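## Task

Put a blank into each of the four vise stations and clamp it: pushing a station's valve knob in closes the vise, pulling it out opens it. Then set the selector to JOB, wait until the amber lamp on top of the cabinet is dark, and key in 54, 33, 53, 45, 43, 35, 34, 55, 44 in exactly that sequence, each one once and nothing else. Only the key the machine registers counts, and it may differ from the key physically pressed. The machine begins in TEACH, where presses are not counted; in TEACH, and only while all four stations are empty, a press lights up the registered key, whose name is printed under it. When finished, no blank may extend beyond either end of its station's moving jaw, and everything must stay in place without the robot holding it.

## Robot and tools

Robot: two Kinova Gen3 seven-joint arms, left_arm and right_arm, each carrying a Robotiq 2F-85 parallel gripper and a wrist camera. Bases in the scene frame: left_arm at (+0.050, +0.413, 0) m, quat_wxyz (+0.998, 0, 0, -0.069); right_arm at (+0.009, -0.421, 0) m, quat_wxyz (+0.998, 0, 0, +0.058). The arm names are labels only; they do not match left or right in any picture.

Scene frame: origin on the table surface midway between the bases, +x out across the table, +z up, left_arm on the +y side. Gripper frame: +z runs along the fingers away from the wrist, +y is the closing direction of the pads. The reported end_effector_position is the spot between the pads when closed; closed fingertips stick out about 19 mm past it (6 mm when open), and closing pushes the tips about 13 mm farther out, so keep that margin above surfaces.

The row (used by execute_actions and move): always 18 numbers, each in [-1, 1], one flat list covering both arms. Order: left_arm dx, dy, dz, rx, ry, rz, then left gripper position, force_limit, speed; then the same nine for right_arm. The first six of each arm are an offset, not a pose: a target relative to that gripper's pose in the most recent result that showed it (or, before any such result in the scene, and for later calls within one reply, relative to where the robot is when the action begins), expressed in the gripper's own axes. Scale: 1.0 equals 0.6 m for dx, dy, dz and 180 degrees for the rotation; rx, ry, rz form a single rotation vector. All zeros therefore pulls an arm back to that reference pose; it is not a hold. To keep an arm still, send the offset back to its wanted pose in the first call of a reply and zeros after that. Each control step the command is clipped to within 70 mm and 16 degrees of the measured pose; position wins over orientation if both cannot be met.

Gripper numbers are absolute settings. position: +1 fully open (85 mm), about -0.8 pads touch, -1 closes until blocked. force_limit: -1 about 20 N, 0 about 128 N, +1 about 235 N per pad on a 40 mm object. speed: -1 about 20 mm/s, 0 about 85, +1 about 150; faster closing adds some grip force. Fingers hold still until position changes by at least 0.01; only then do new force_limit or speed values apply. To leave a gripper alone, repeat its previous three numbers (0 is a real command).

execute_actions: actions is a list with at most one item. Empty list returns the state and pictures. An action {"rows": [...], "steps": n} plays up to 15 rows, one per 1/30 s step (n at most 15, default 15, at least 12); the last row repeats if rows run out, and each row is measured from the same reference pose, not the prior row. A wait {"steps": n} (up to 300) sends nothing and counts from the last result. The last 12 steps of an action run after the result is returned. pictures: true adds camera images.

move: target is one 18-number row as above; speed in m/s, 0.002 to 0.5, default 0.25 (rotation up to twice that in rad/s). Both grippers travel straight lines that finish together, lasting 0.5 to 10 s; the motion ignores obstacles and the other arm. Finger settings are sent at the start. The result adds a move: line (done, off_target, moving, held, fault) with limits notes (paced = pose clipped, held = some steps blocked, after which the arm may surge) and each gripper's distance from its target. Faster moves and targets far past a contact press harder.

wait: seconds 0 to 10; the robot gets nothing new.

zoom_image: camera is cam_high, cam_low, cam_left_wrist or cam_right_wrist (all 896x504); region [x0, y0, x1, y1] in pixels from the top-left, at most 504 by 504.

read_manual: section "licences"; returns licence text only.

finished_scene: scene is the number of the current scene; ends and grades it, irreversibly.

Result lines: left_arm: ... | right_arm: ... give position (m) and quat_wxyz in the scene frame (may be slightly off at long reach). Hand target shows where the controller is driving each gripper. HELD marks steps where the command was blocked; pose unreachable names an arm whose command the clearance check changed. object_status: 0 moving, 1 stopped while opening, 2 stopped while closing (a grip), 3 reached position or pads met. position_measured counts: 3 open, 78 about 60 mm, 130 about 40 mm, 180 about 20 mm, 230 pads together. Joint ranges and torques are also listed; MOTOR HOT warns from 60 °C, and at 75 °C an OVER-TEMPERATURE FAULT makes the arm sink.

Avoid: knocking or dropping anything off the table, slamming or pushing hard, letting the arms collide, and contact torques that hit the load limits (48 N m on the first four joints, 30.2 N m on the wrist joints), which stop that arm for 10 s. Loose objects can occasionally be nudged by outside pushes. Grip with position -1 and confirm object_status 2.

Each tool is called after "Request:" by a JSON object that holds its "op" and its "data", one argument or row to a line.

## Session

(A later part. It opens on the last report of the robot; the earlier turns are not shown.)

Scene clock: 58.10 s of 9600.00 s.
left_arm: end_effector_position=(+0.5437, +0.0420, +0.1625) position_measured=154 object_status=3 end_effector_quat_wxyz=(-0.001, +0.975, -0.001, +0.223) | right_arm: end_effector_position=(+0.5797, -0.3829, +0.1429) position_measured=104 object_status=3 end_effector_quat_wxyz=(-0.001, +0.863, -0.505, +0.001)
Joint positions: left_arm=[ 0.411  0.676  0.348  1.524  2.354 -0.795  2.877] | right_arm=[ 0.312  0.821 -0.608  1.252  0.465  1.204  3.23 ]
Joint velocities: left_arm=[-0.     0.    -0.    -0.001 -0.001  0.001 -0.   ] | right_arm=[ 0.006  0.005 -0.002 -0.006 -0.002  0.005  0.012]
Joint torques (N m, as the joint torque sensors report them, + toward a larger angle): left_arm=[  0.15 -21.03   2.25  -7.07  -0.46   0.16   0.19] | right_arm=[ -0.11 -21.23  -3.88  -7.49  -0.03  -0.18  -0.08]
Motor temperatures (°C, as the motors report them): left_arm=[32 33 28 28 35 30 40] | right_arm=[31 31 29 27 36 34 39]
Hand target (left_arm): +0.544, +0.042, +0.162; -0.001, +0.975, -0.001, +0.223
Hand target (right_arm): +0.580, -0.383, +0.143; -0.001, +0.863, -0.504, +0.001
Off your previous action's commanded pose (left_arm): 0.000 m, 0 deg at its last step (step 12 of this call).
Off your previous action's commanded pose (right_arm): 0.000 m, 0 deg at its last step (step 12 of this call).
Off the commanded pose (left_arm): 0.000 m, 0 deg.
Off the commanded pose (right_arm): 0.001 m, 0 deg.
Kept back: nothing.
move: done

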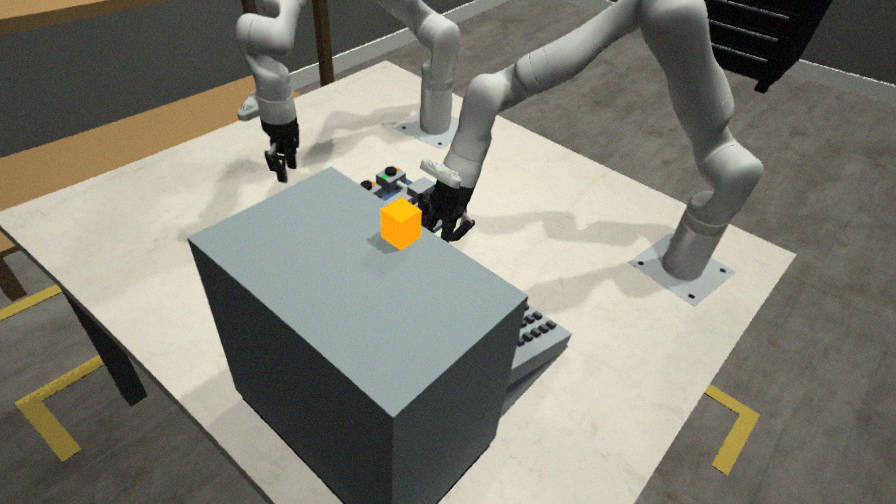

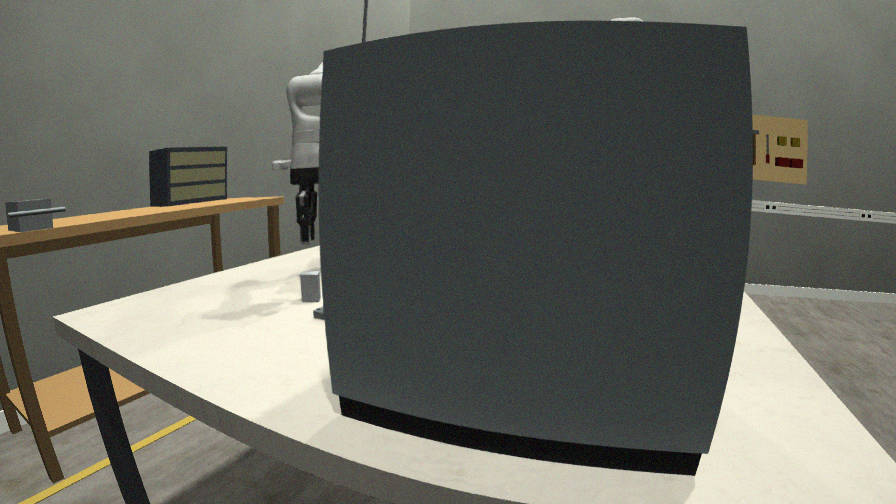

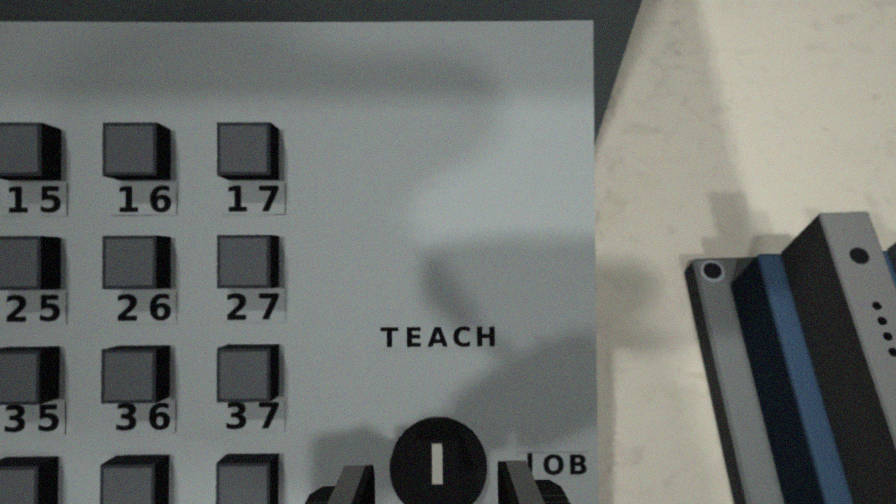

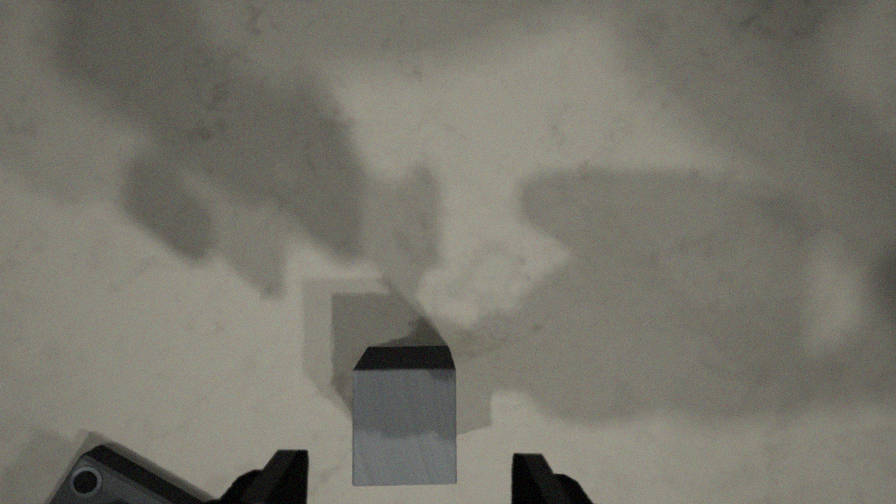

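Request:
{"op": "move", "data": {
  "target": [0,0,0,0,0,0,-0.2,-1,0.5,0.001,-0.006,0.165,0,0,0,0.2,-0.5,0.3],
  "speed": 0.15
}}

Request:
{"op": "move", "data": {
  "target": [0,0,0,0,0,0,-0.2,-1,0.5,0,0,0,0,0,0,-1,-0.5,-0.2]
}}

Scene clock: 59.80 s of 9600.00 s.
left_arm: end_effector_position=(+0.5437, +0.0420, +0.1625) position_measured=154 object_status=3 end_effector_quat_wxyz=(-0.001, +0.975, -0.001, +0.223) | right_arm: end_effector_position=(+0.5835, -0.3821, +0.0441) position_measured=104 object_status=3 end_effector_quat_wxyz=(-0.001, +0.863, -0.505, +0.001)
Joint positions: left_arm=[ 0.411  0.676  0.348  1.524  2.354 -0.795  2.877] | right_arm=[ 0.293  0.954 -0.56   1.329  0.539  1.007  3.174]
Joint velocities: left_arm=[-0.001  0.001  0.     0.     0.    -0.001 -0.001] | right_arm=[-0.002  0.003  0.001  0.     0.    -0.001 -0.001]
Joint torques (N m, as the joint torque sensors report them, + toward a larger angle): left_arm=[  0.08 -21.17   2.35  -6.95  -0.53   0.19   0.22] | right_arm=[ -0.1  -22.2   -4.22  -6.34   0.17  -0.64   0.09]
Motor temperatures (°C, as the motors report them): left_arm=[32 33 28 28 35 30 40] | right_arm=[31 31 29 27 36 34 39]
Hand target (left_arm): +0.544, +0.042, +0.162; -0.001, +0.975, -0.001, +0.223
Hand target (right_arm): +0.583, -0.382, +0.044; -0.001, +0.863, -0.505, +0.001
Off the commanded pose (left_arm): 0.000 m, 0 deg.
Off the commanded pose (right_arm): 0.001 m, 0 deg.
Kept back: nothing.
move: done

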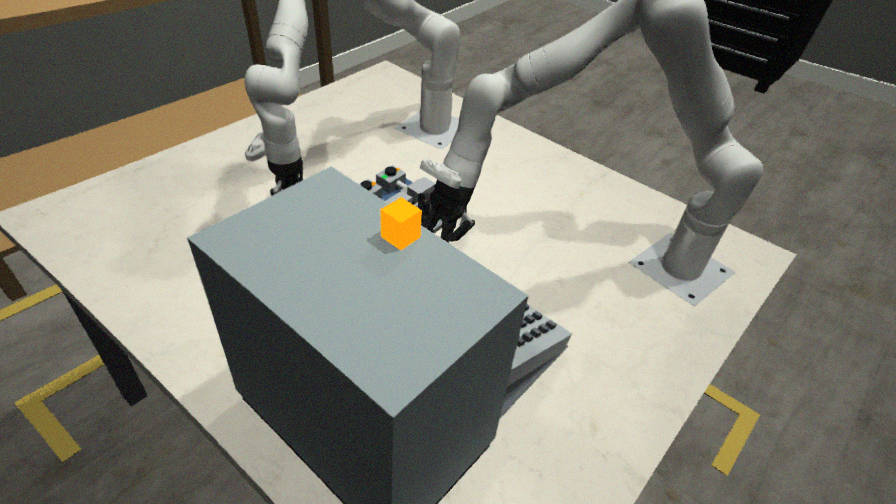

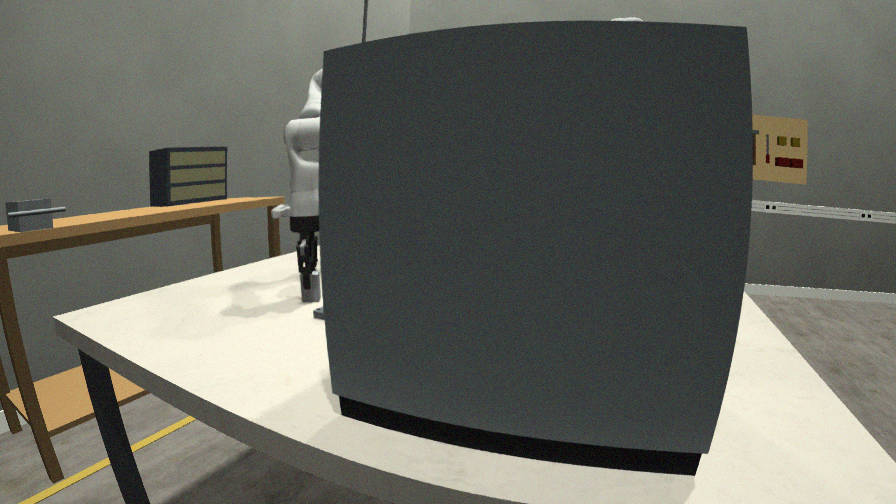

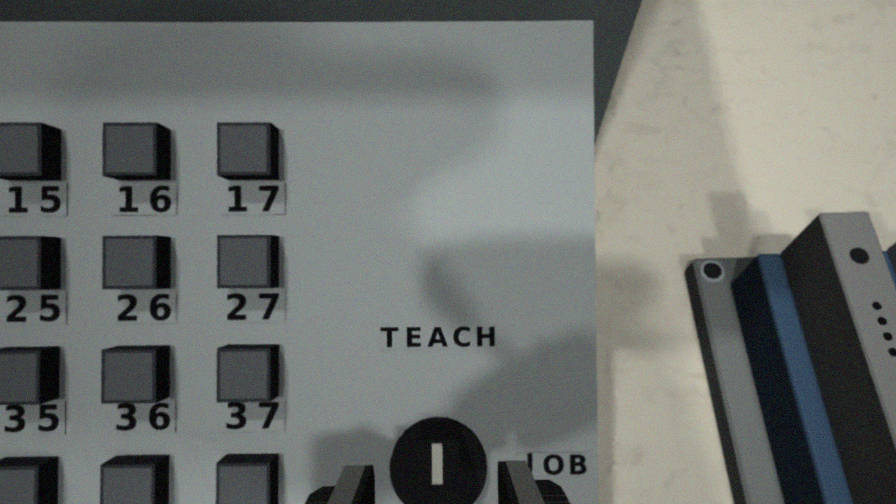

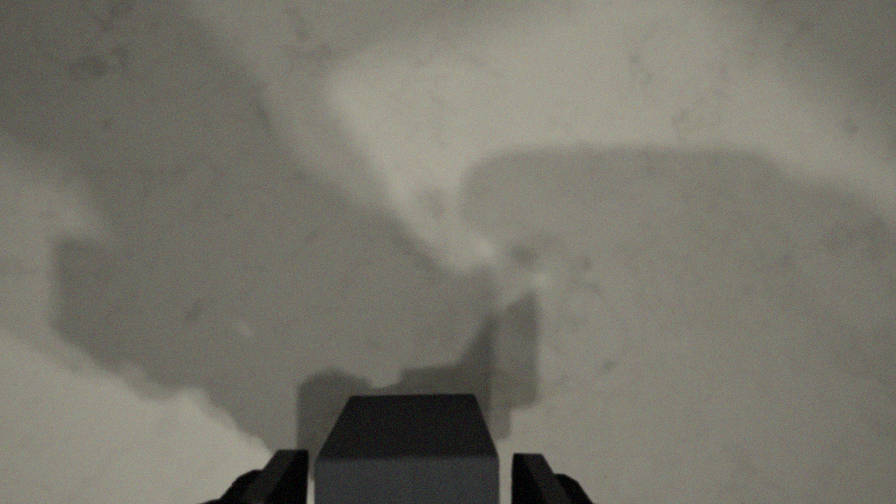

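Scene clock: 60.30 s of 9600.00 s.
left_arm: end_effector_position=(+0.5437, +0.0420, +0.1625) position_measured=154 object_status=3 end_effector_quat_wxyz=(-0.001, +0.975, -0.001, +0.223) | right_arm: end_effector_position=(+0.5836, -0.3821, +0.0442) position_measured=141 object_status=2 end_effector_quat_wxyz=(-0.001, +0.863, -0.505, +0.001)
Joint positions: left_arm=[ 0.411  0.676  0.348  1.524  2.354 -0.795  2.877] | right_arm=[ 0.293  0.954 -0.56   1.329  0.539  1.007  3.174]
Joint velocities: left_arm=[-0.001  0.    -0.001 -0.     0.     0.001  0.001] | right_arm=[ 0.001  0.    -0.     0.001  0.     0.     0.001]
Joint torques (N m, as the joint torque sensors report them, + toward a larger angle): left_arm=[  0.08 -21.05   2.27  -7.05  -0.46   0.11   0.18] | right_arm=[ -0.16 -22.23  -4.24  -6.17  -0.01  -0.22  -0.02]
Motor temperatures (°C, as the motors report them): left_arm=[32 33 28 28 35 30 40] | right_arm=[31 31 29 27 36 34 39]
Hand target (left_arm): +0.544, +0.042, +0.162; -0.001, +0.975, -0.001, +0.223
Hand target (right_arm): +0.584, -0.382, +0.044; -0.001, +0.863, -0.505, +0.001
Off the commanded pose (left_arm): 0.000 m, 0 deg.
Off the commanded pose (right_arm): 0.000 m, 0 deg.
Kept back: nothing.
move: done

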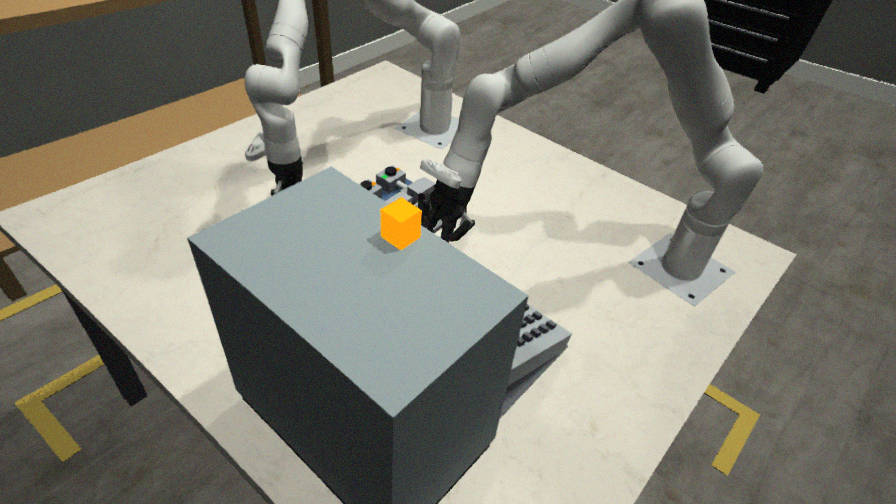

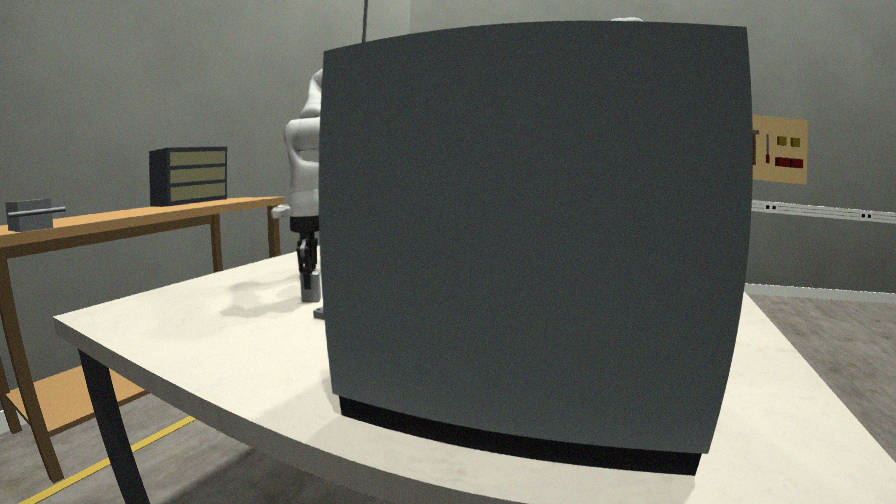

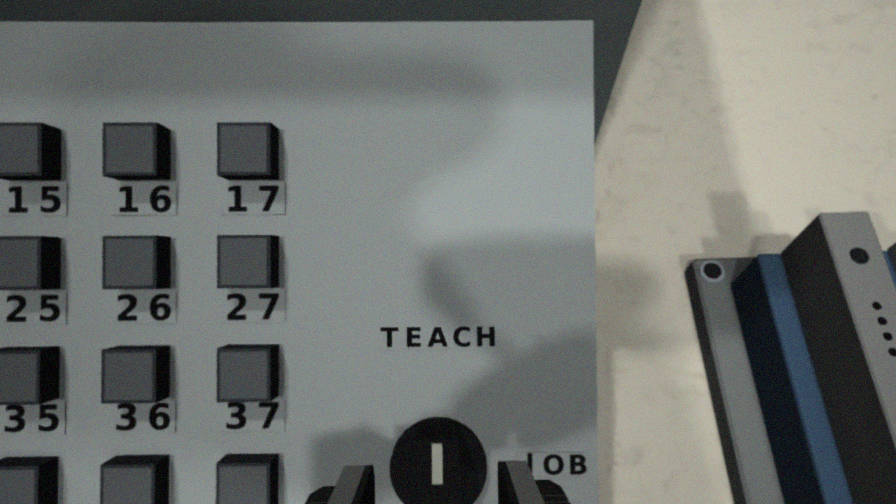

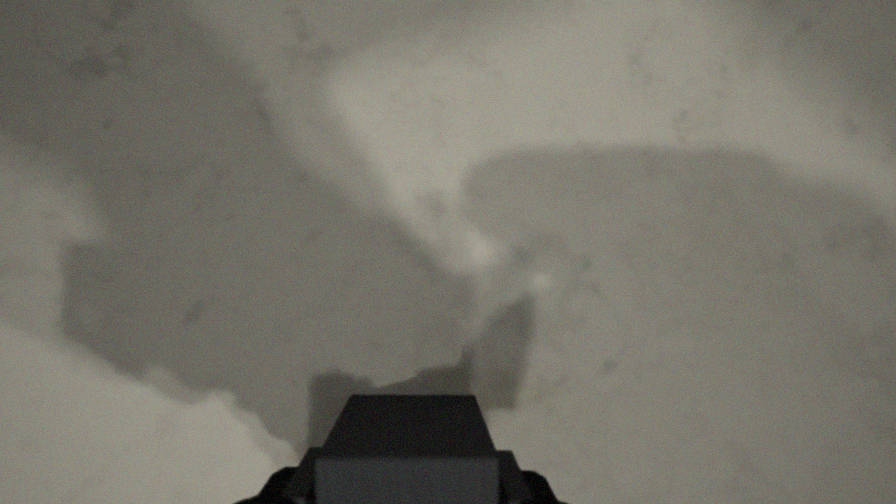

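Request:
{"op": "move", "data": {
  "target": [0,0,0,0,0,0,-0.2,-1,0.5,0,0,-0.205,0,0,0,-1,-0.5,-0.2],
  "speed": 0.25
}}

Request:
{"op": "move", "data": {
  "target": [0,0,0,0,0,0,-0.2,-1,0.5,-0.300,-0.232,0,0,0,0.165,-1,-0.5,-0.2],
  "speed": 0.25
}}

Scene clock: 61.87 s of 9600.00 s.
left_arm: end_effector_position=(+0.5437, +0.0420, +0.1625) position_measured=154 object_status=3 end_effector_quat_wxyz=(-0.001, +0.975, -0.001, +0.223) | right_arm: end_effector_position=(+0.5831, -0.3816, +0.1671) position_measured=141 object_status=2 end_effector_quat_wxyz=(-0.001, +0.863, -0.504, +0.001)
Joint positions: left_arm=[ 0.411  0.676  0.348  1.524  2.354 -0.795  2.877] | right_arm=[ 0.305  0.803 -0.614  1.202  0.45   1.266  3.246]
Joint velocities: left_arm=[ 0.    -0.001  0.001  0.     0.001 -0.002 -0.   ] | right_arm=[-0.    -0.001  0.001 -0.002 -0.001  0.003  0.   ]
Joint torques (N m, as the joint torque sensors report them, + toward a larger angle): left_arm=[  0.09 -21.08   2.25  -6.92  -0.44   0.14   0.22] | right_arm=[ -0.36 -22.75  -4.11  -8.06   0.23  -0.2    0.11]
Motor temperatures (°C, as the motors report them): left_arm=[32 33 28 28 35 30 40] | right_arm=[31 31 29 27 36 34 39]
Hand target (left_arm): +0.544, +0.042, +0.162; -0.001, +0.975, -0.001, +0.223
Hand target (right_arm): +0.583, -0.382, +0.167; -0.001, +0.863, -0.504, +0.001
Off the commanded pose (left_arm): 0.000 m, 0 deg.
Off the commanded pose (right_arm): 0.000 m, 0 deg.
Kept back: nothing.
move: done

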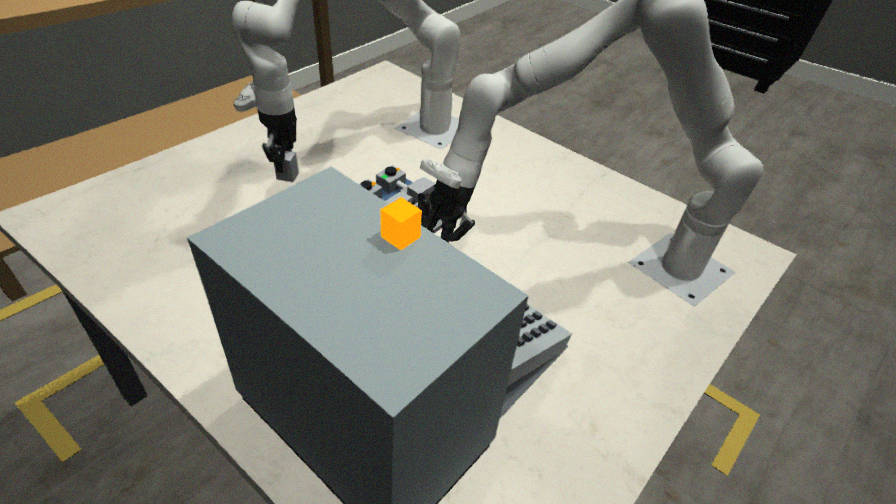

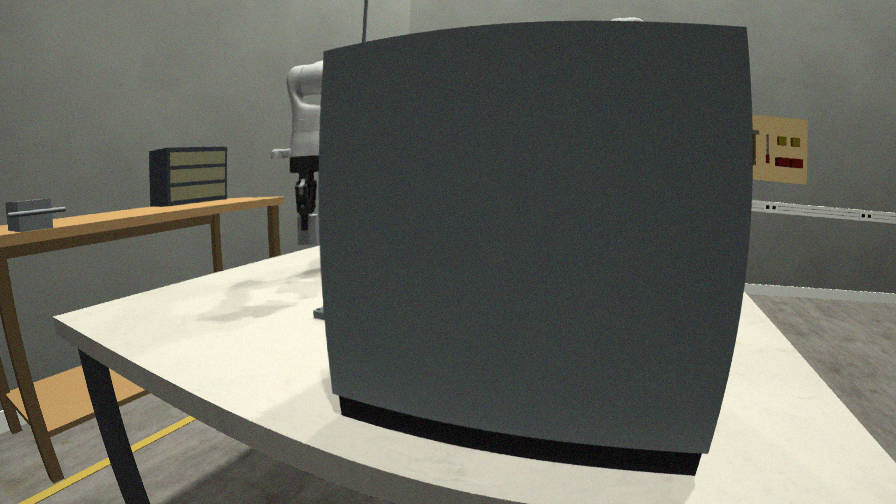

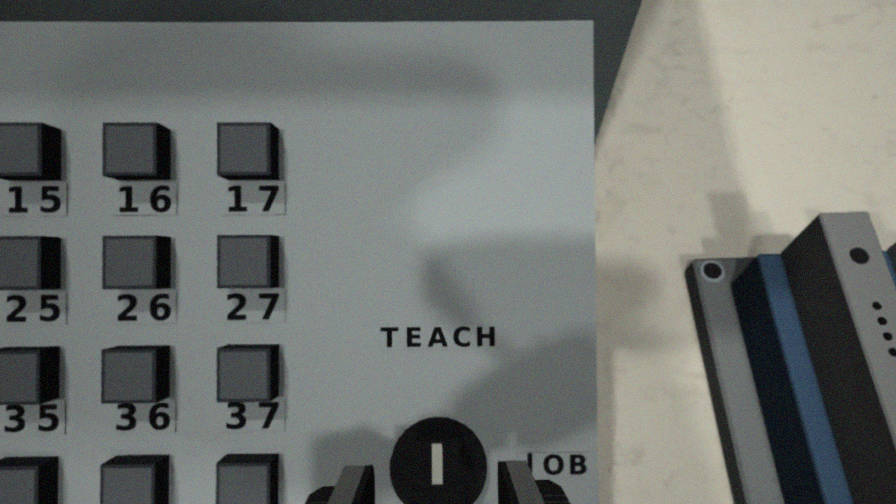

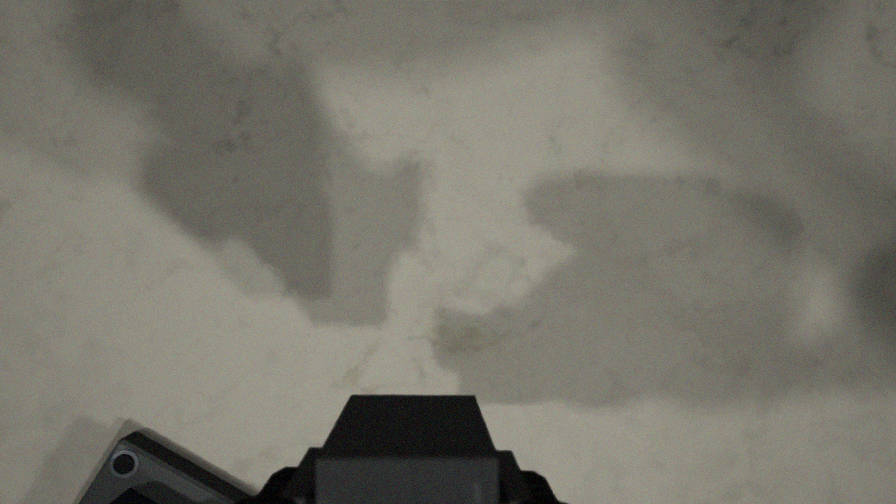

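Scene clock: 63.50 s of 9600.00 s.
left_arm: end_effector_position=(+0.5437, +0.0420, +0.1625) position_measured=154 object_status=3 end_effector_quat_wxyz=(-0.001, +0.975, -0.001, +0.223) | right_arm: end_effector_position=(+0.6150, -0.1568, +0.1672) position_measured=141 object_status=2 end_effector_quat_wxyz=(+0.001, -0.705, +0.709, -0.001)
Joint positions: left_arm=[ 0.411  0.676  0.348  1.524  2.354 -0.795  2.877] | right_arm=[-0.184  1.005 -0.484  0.716  0.406  1.482  2.524]
Joint velocities: left_arm=[-0.    -0.    -0.     0.001 -0.001 -0.001 -0.001] | right_arm=[-0.01   0.013  0.001 -0.02  -0.     0.014  0.001]
Joint torques (N m, as the joint torque sensors report them, + toward a larger angle): left_arm=[  0.12 -21.12   2.31  -7.08  -0.5    0.13   0.17] | right_arm=[  0.16 -27.18  -2.53  -8.35   0.07  -0.25   0.19]
Motor temperatures (°C, as the motors report them): left_arm=[32 33 28 28 35 30 40] | right_arm=[31 31 29 27 36 34 39]
Hand target (left_arm): +0.544, +0.042, +0.162; -0.001, +0.975, -0.001, +0.223
Hand target (right_arm): +0.615, -0.156, +0.167; -0.001, +0.705, -0.709, +0.000
Off the commanded pose (left_arm): 0.000 m, 0 deg.
Off the commanded pose (right_arm): 0.001 m, 0 deg.
Kept back: nothing.
move: done

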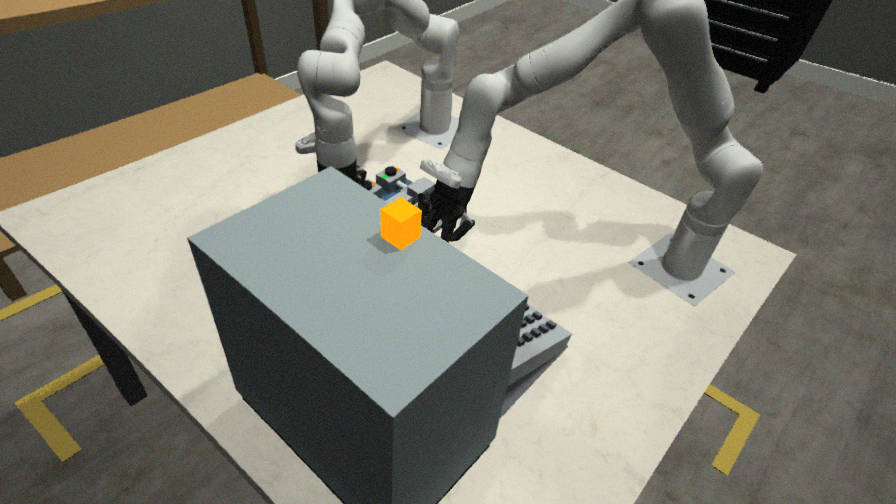

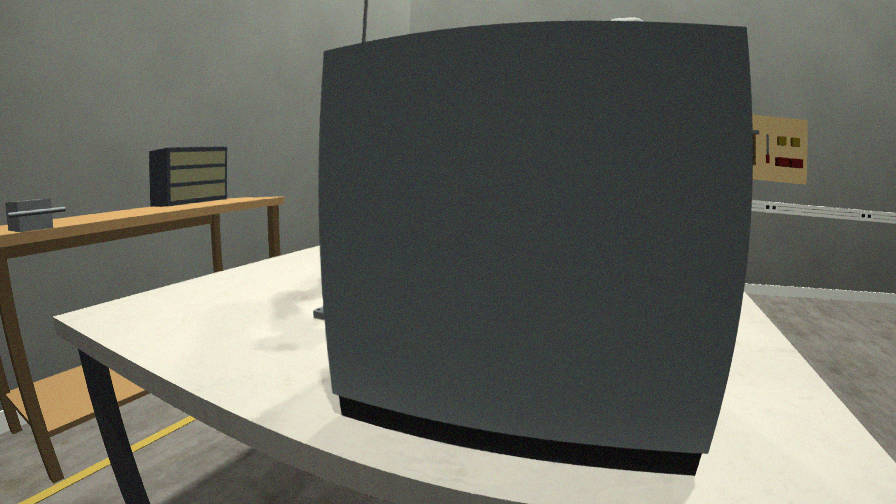

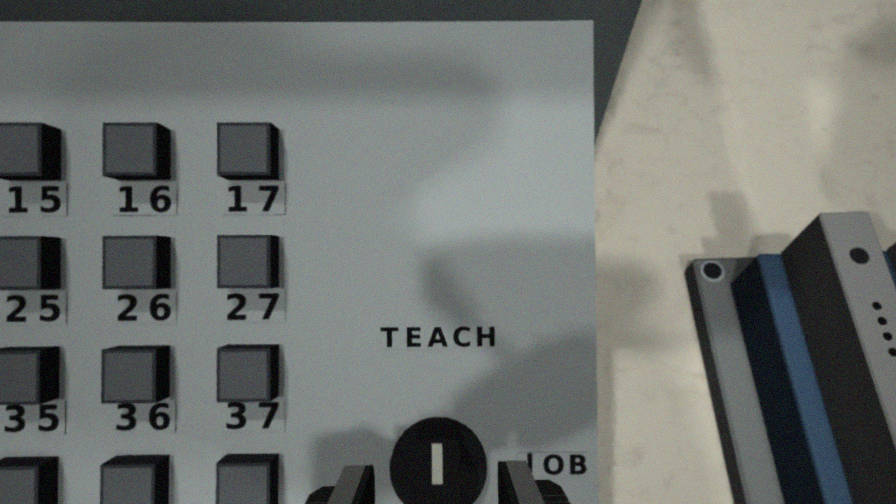

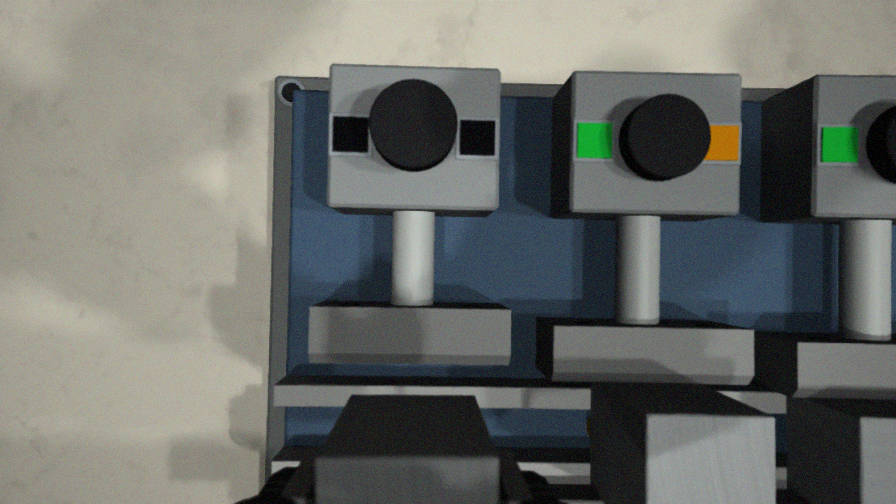

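Request:
{"op": "move", "data": {
  "target": [0,0,0,0,0,0,-0.2,-1,0.5,0.001,-0.0025,0.086,0,0,0,-1,-0.5,-0.2],
  "speed": 0.07
}}

Scene clock: 65.27 s of 9600.00 s.
left_arm: end_effector_position=(+0.5437, +0.0420, +0.1625) position_measured=154 object_status=3 end_effector_quat_wxyz=(-0.001, +0.975, -0.001, +0.223) | right_arm: end_effector_position=(+0.6166, -0.1574, +0.1157) position_measured=141 object_status=2 end_effector_quat_wxyz=(+0.001, -0.705, +0.709, -0.001)
Joint positions: left_arm=[ 0.411  0.676  0.348  1.524  2.354 -0.795  2.877] | right_arm=[-0.171  1.046 -0.479  0.801  0.42   1.364  2.504]
Joint velocities: left_arm=[ 0.001 -0.001 -0.    -0.    -0.001  0.002 -0.001] | right_arm=[-0.     0.002  0.001  0.003  0.001 -0.004  0.   ]
Joint torques (N m, as the joint torque sensors report them, + toward a larger angle): left_arm=[  0.07 -21.13   2.22  -6.88  -0.5    0.21   0.24] | right_arm=[ -0.04 -26.18  -2.99  -8.24   0.12  -0.47   0.02]
Motor temperatures (°C, as the motors report them): left_arm=[32 33 28 28 35 30 40] | right_arm=[31 31 29 27 36 34 39]
Hand target (left_arm): +0.544, +0.042, +0.162; -0.001, +0.975, -0.001, +0.223
Hand target (right_arm): +0.617, -0.157, +0.116; -0.001, +0.705, -0.709, +0.001
Off the commanded pose (left_arm): 0.000 m, 0 deg.
Off the commanded pose (right_arm): 0.000 m, 0 deg.
Kept back: nothing.
move: done

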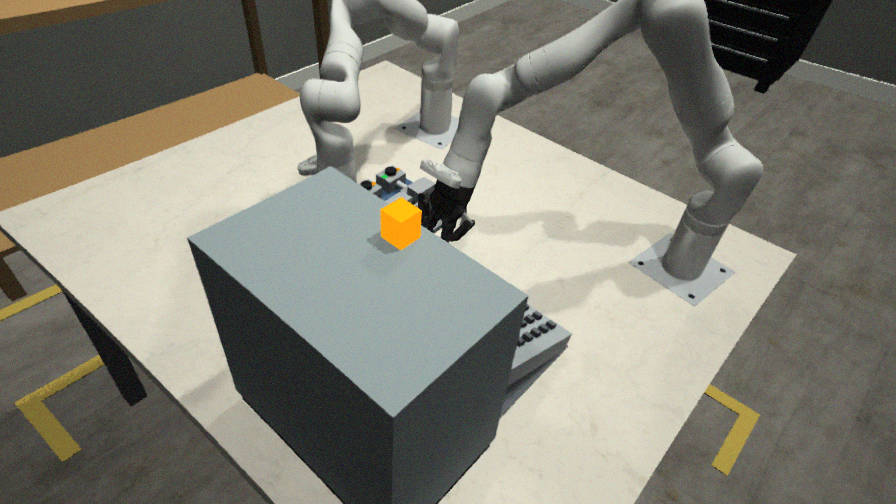

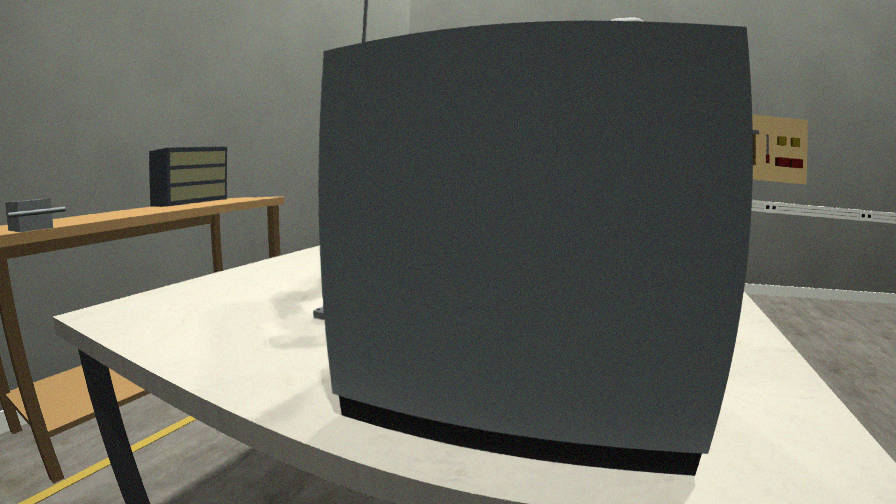

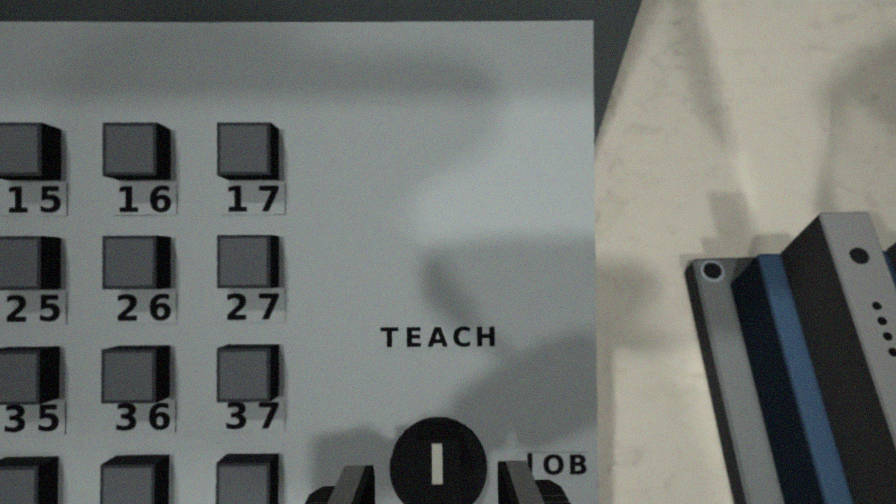

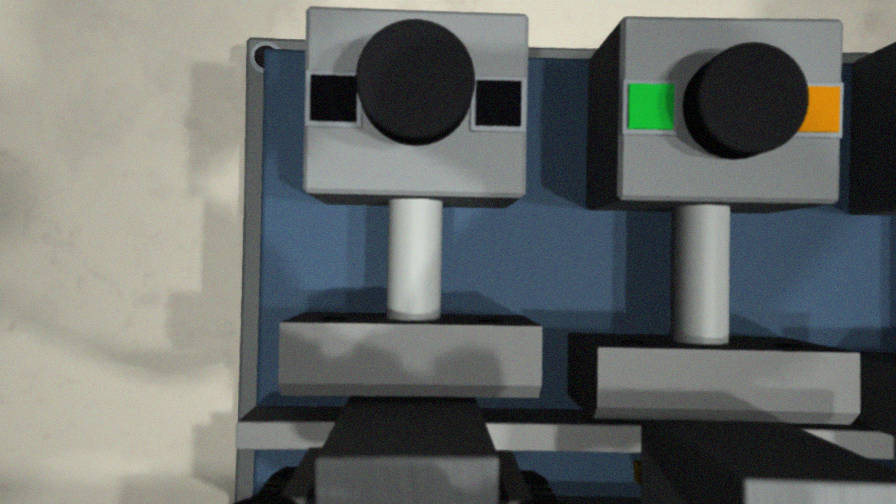

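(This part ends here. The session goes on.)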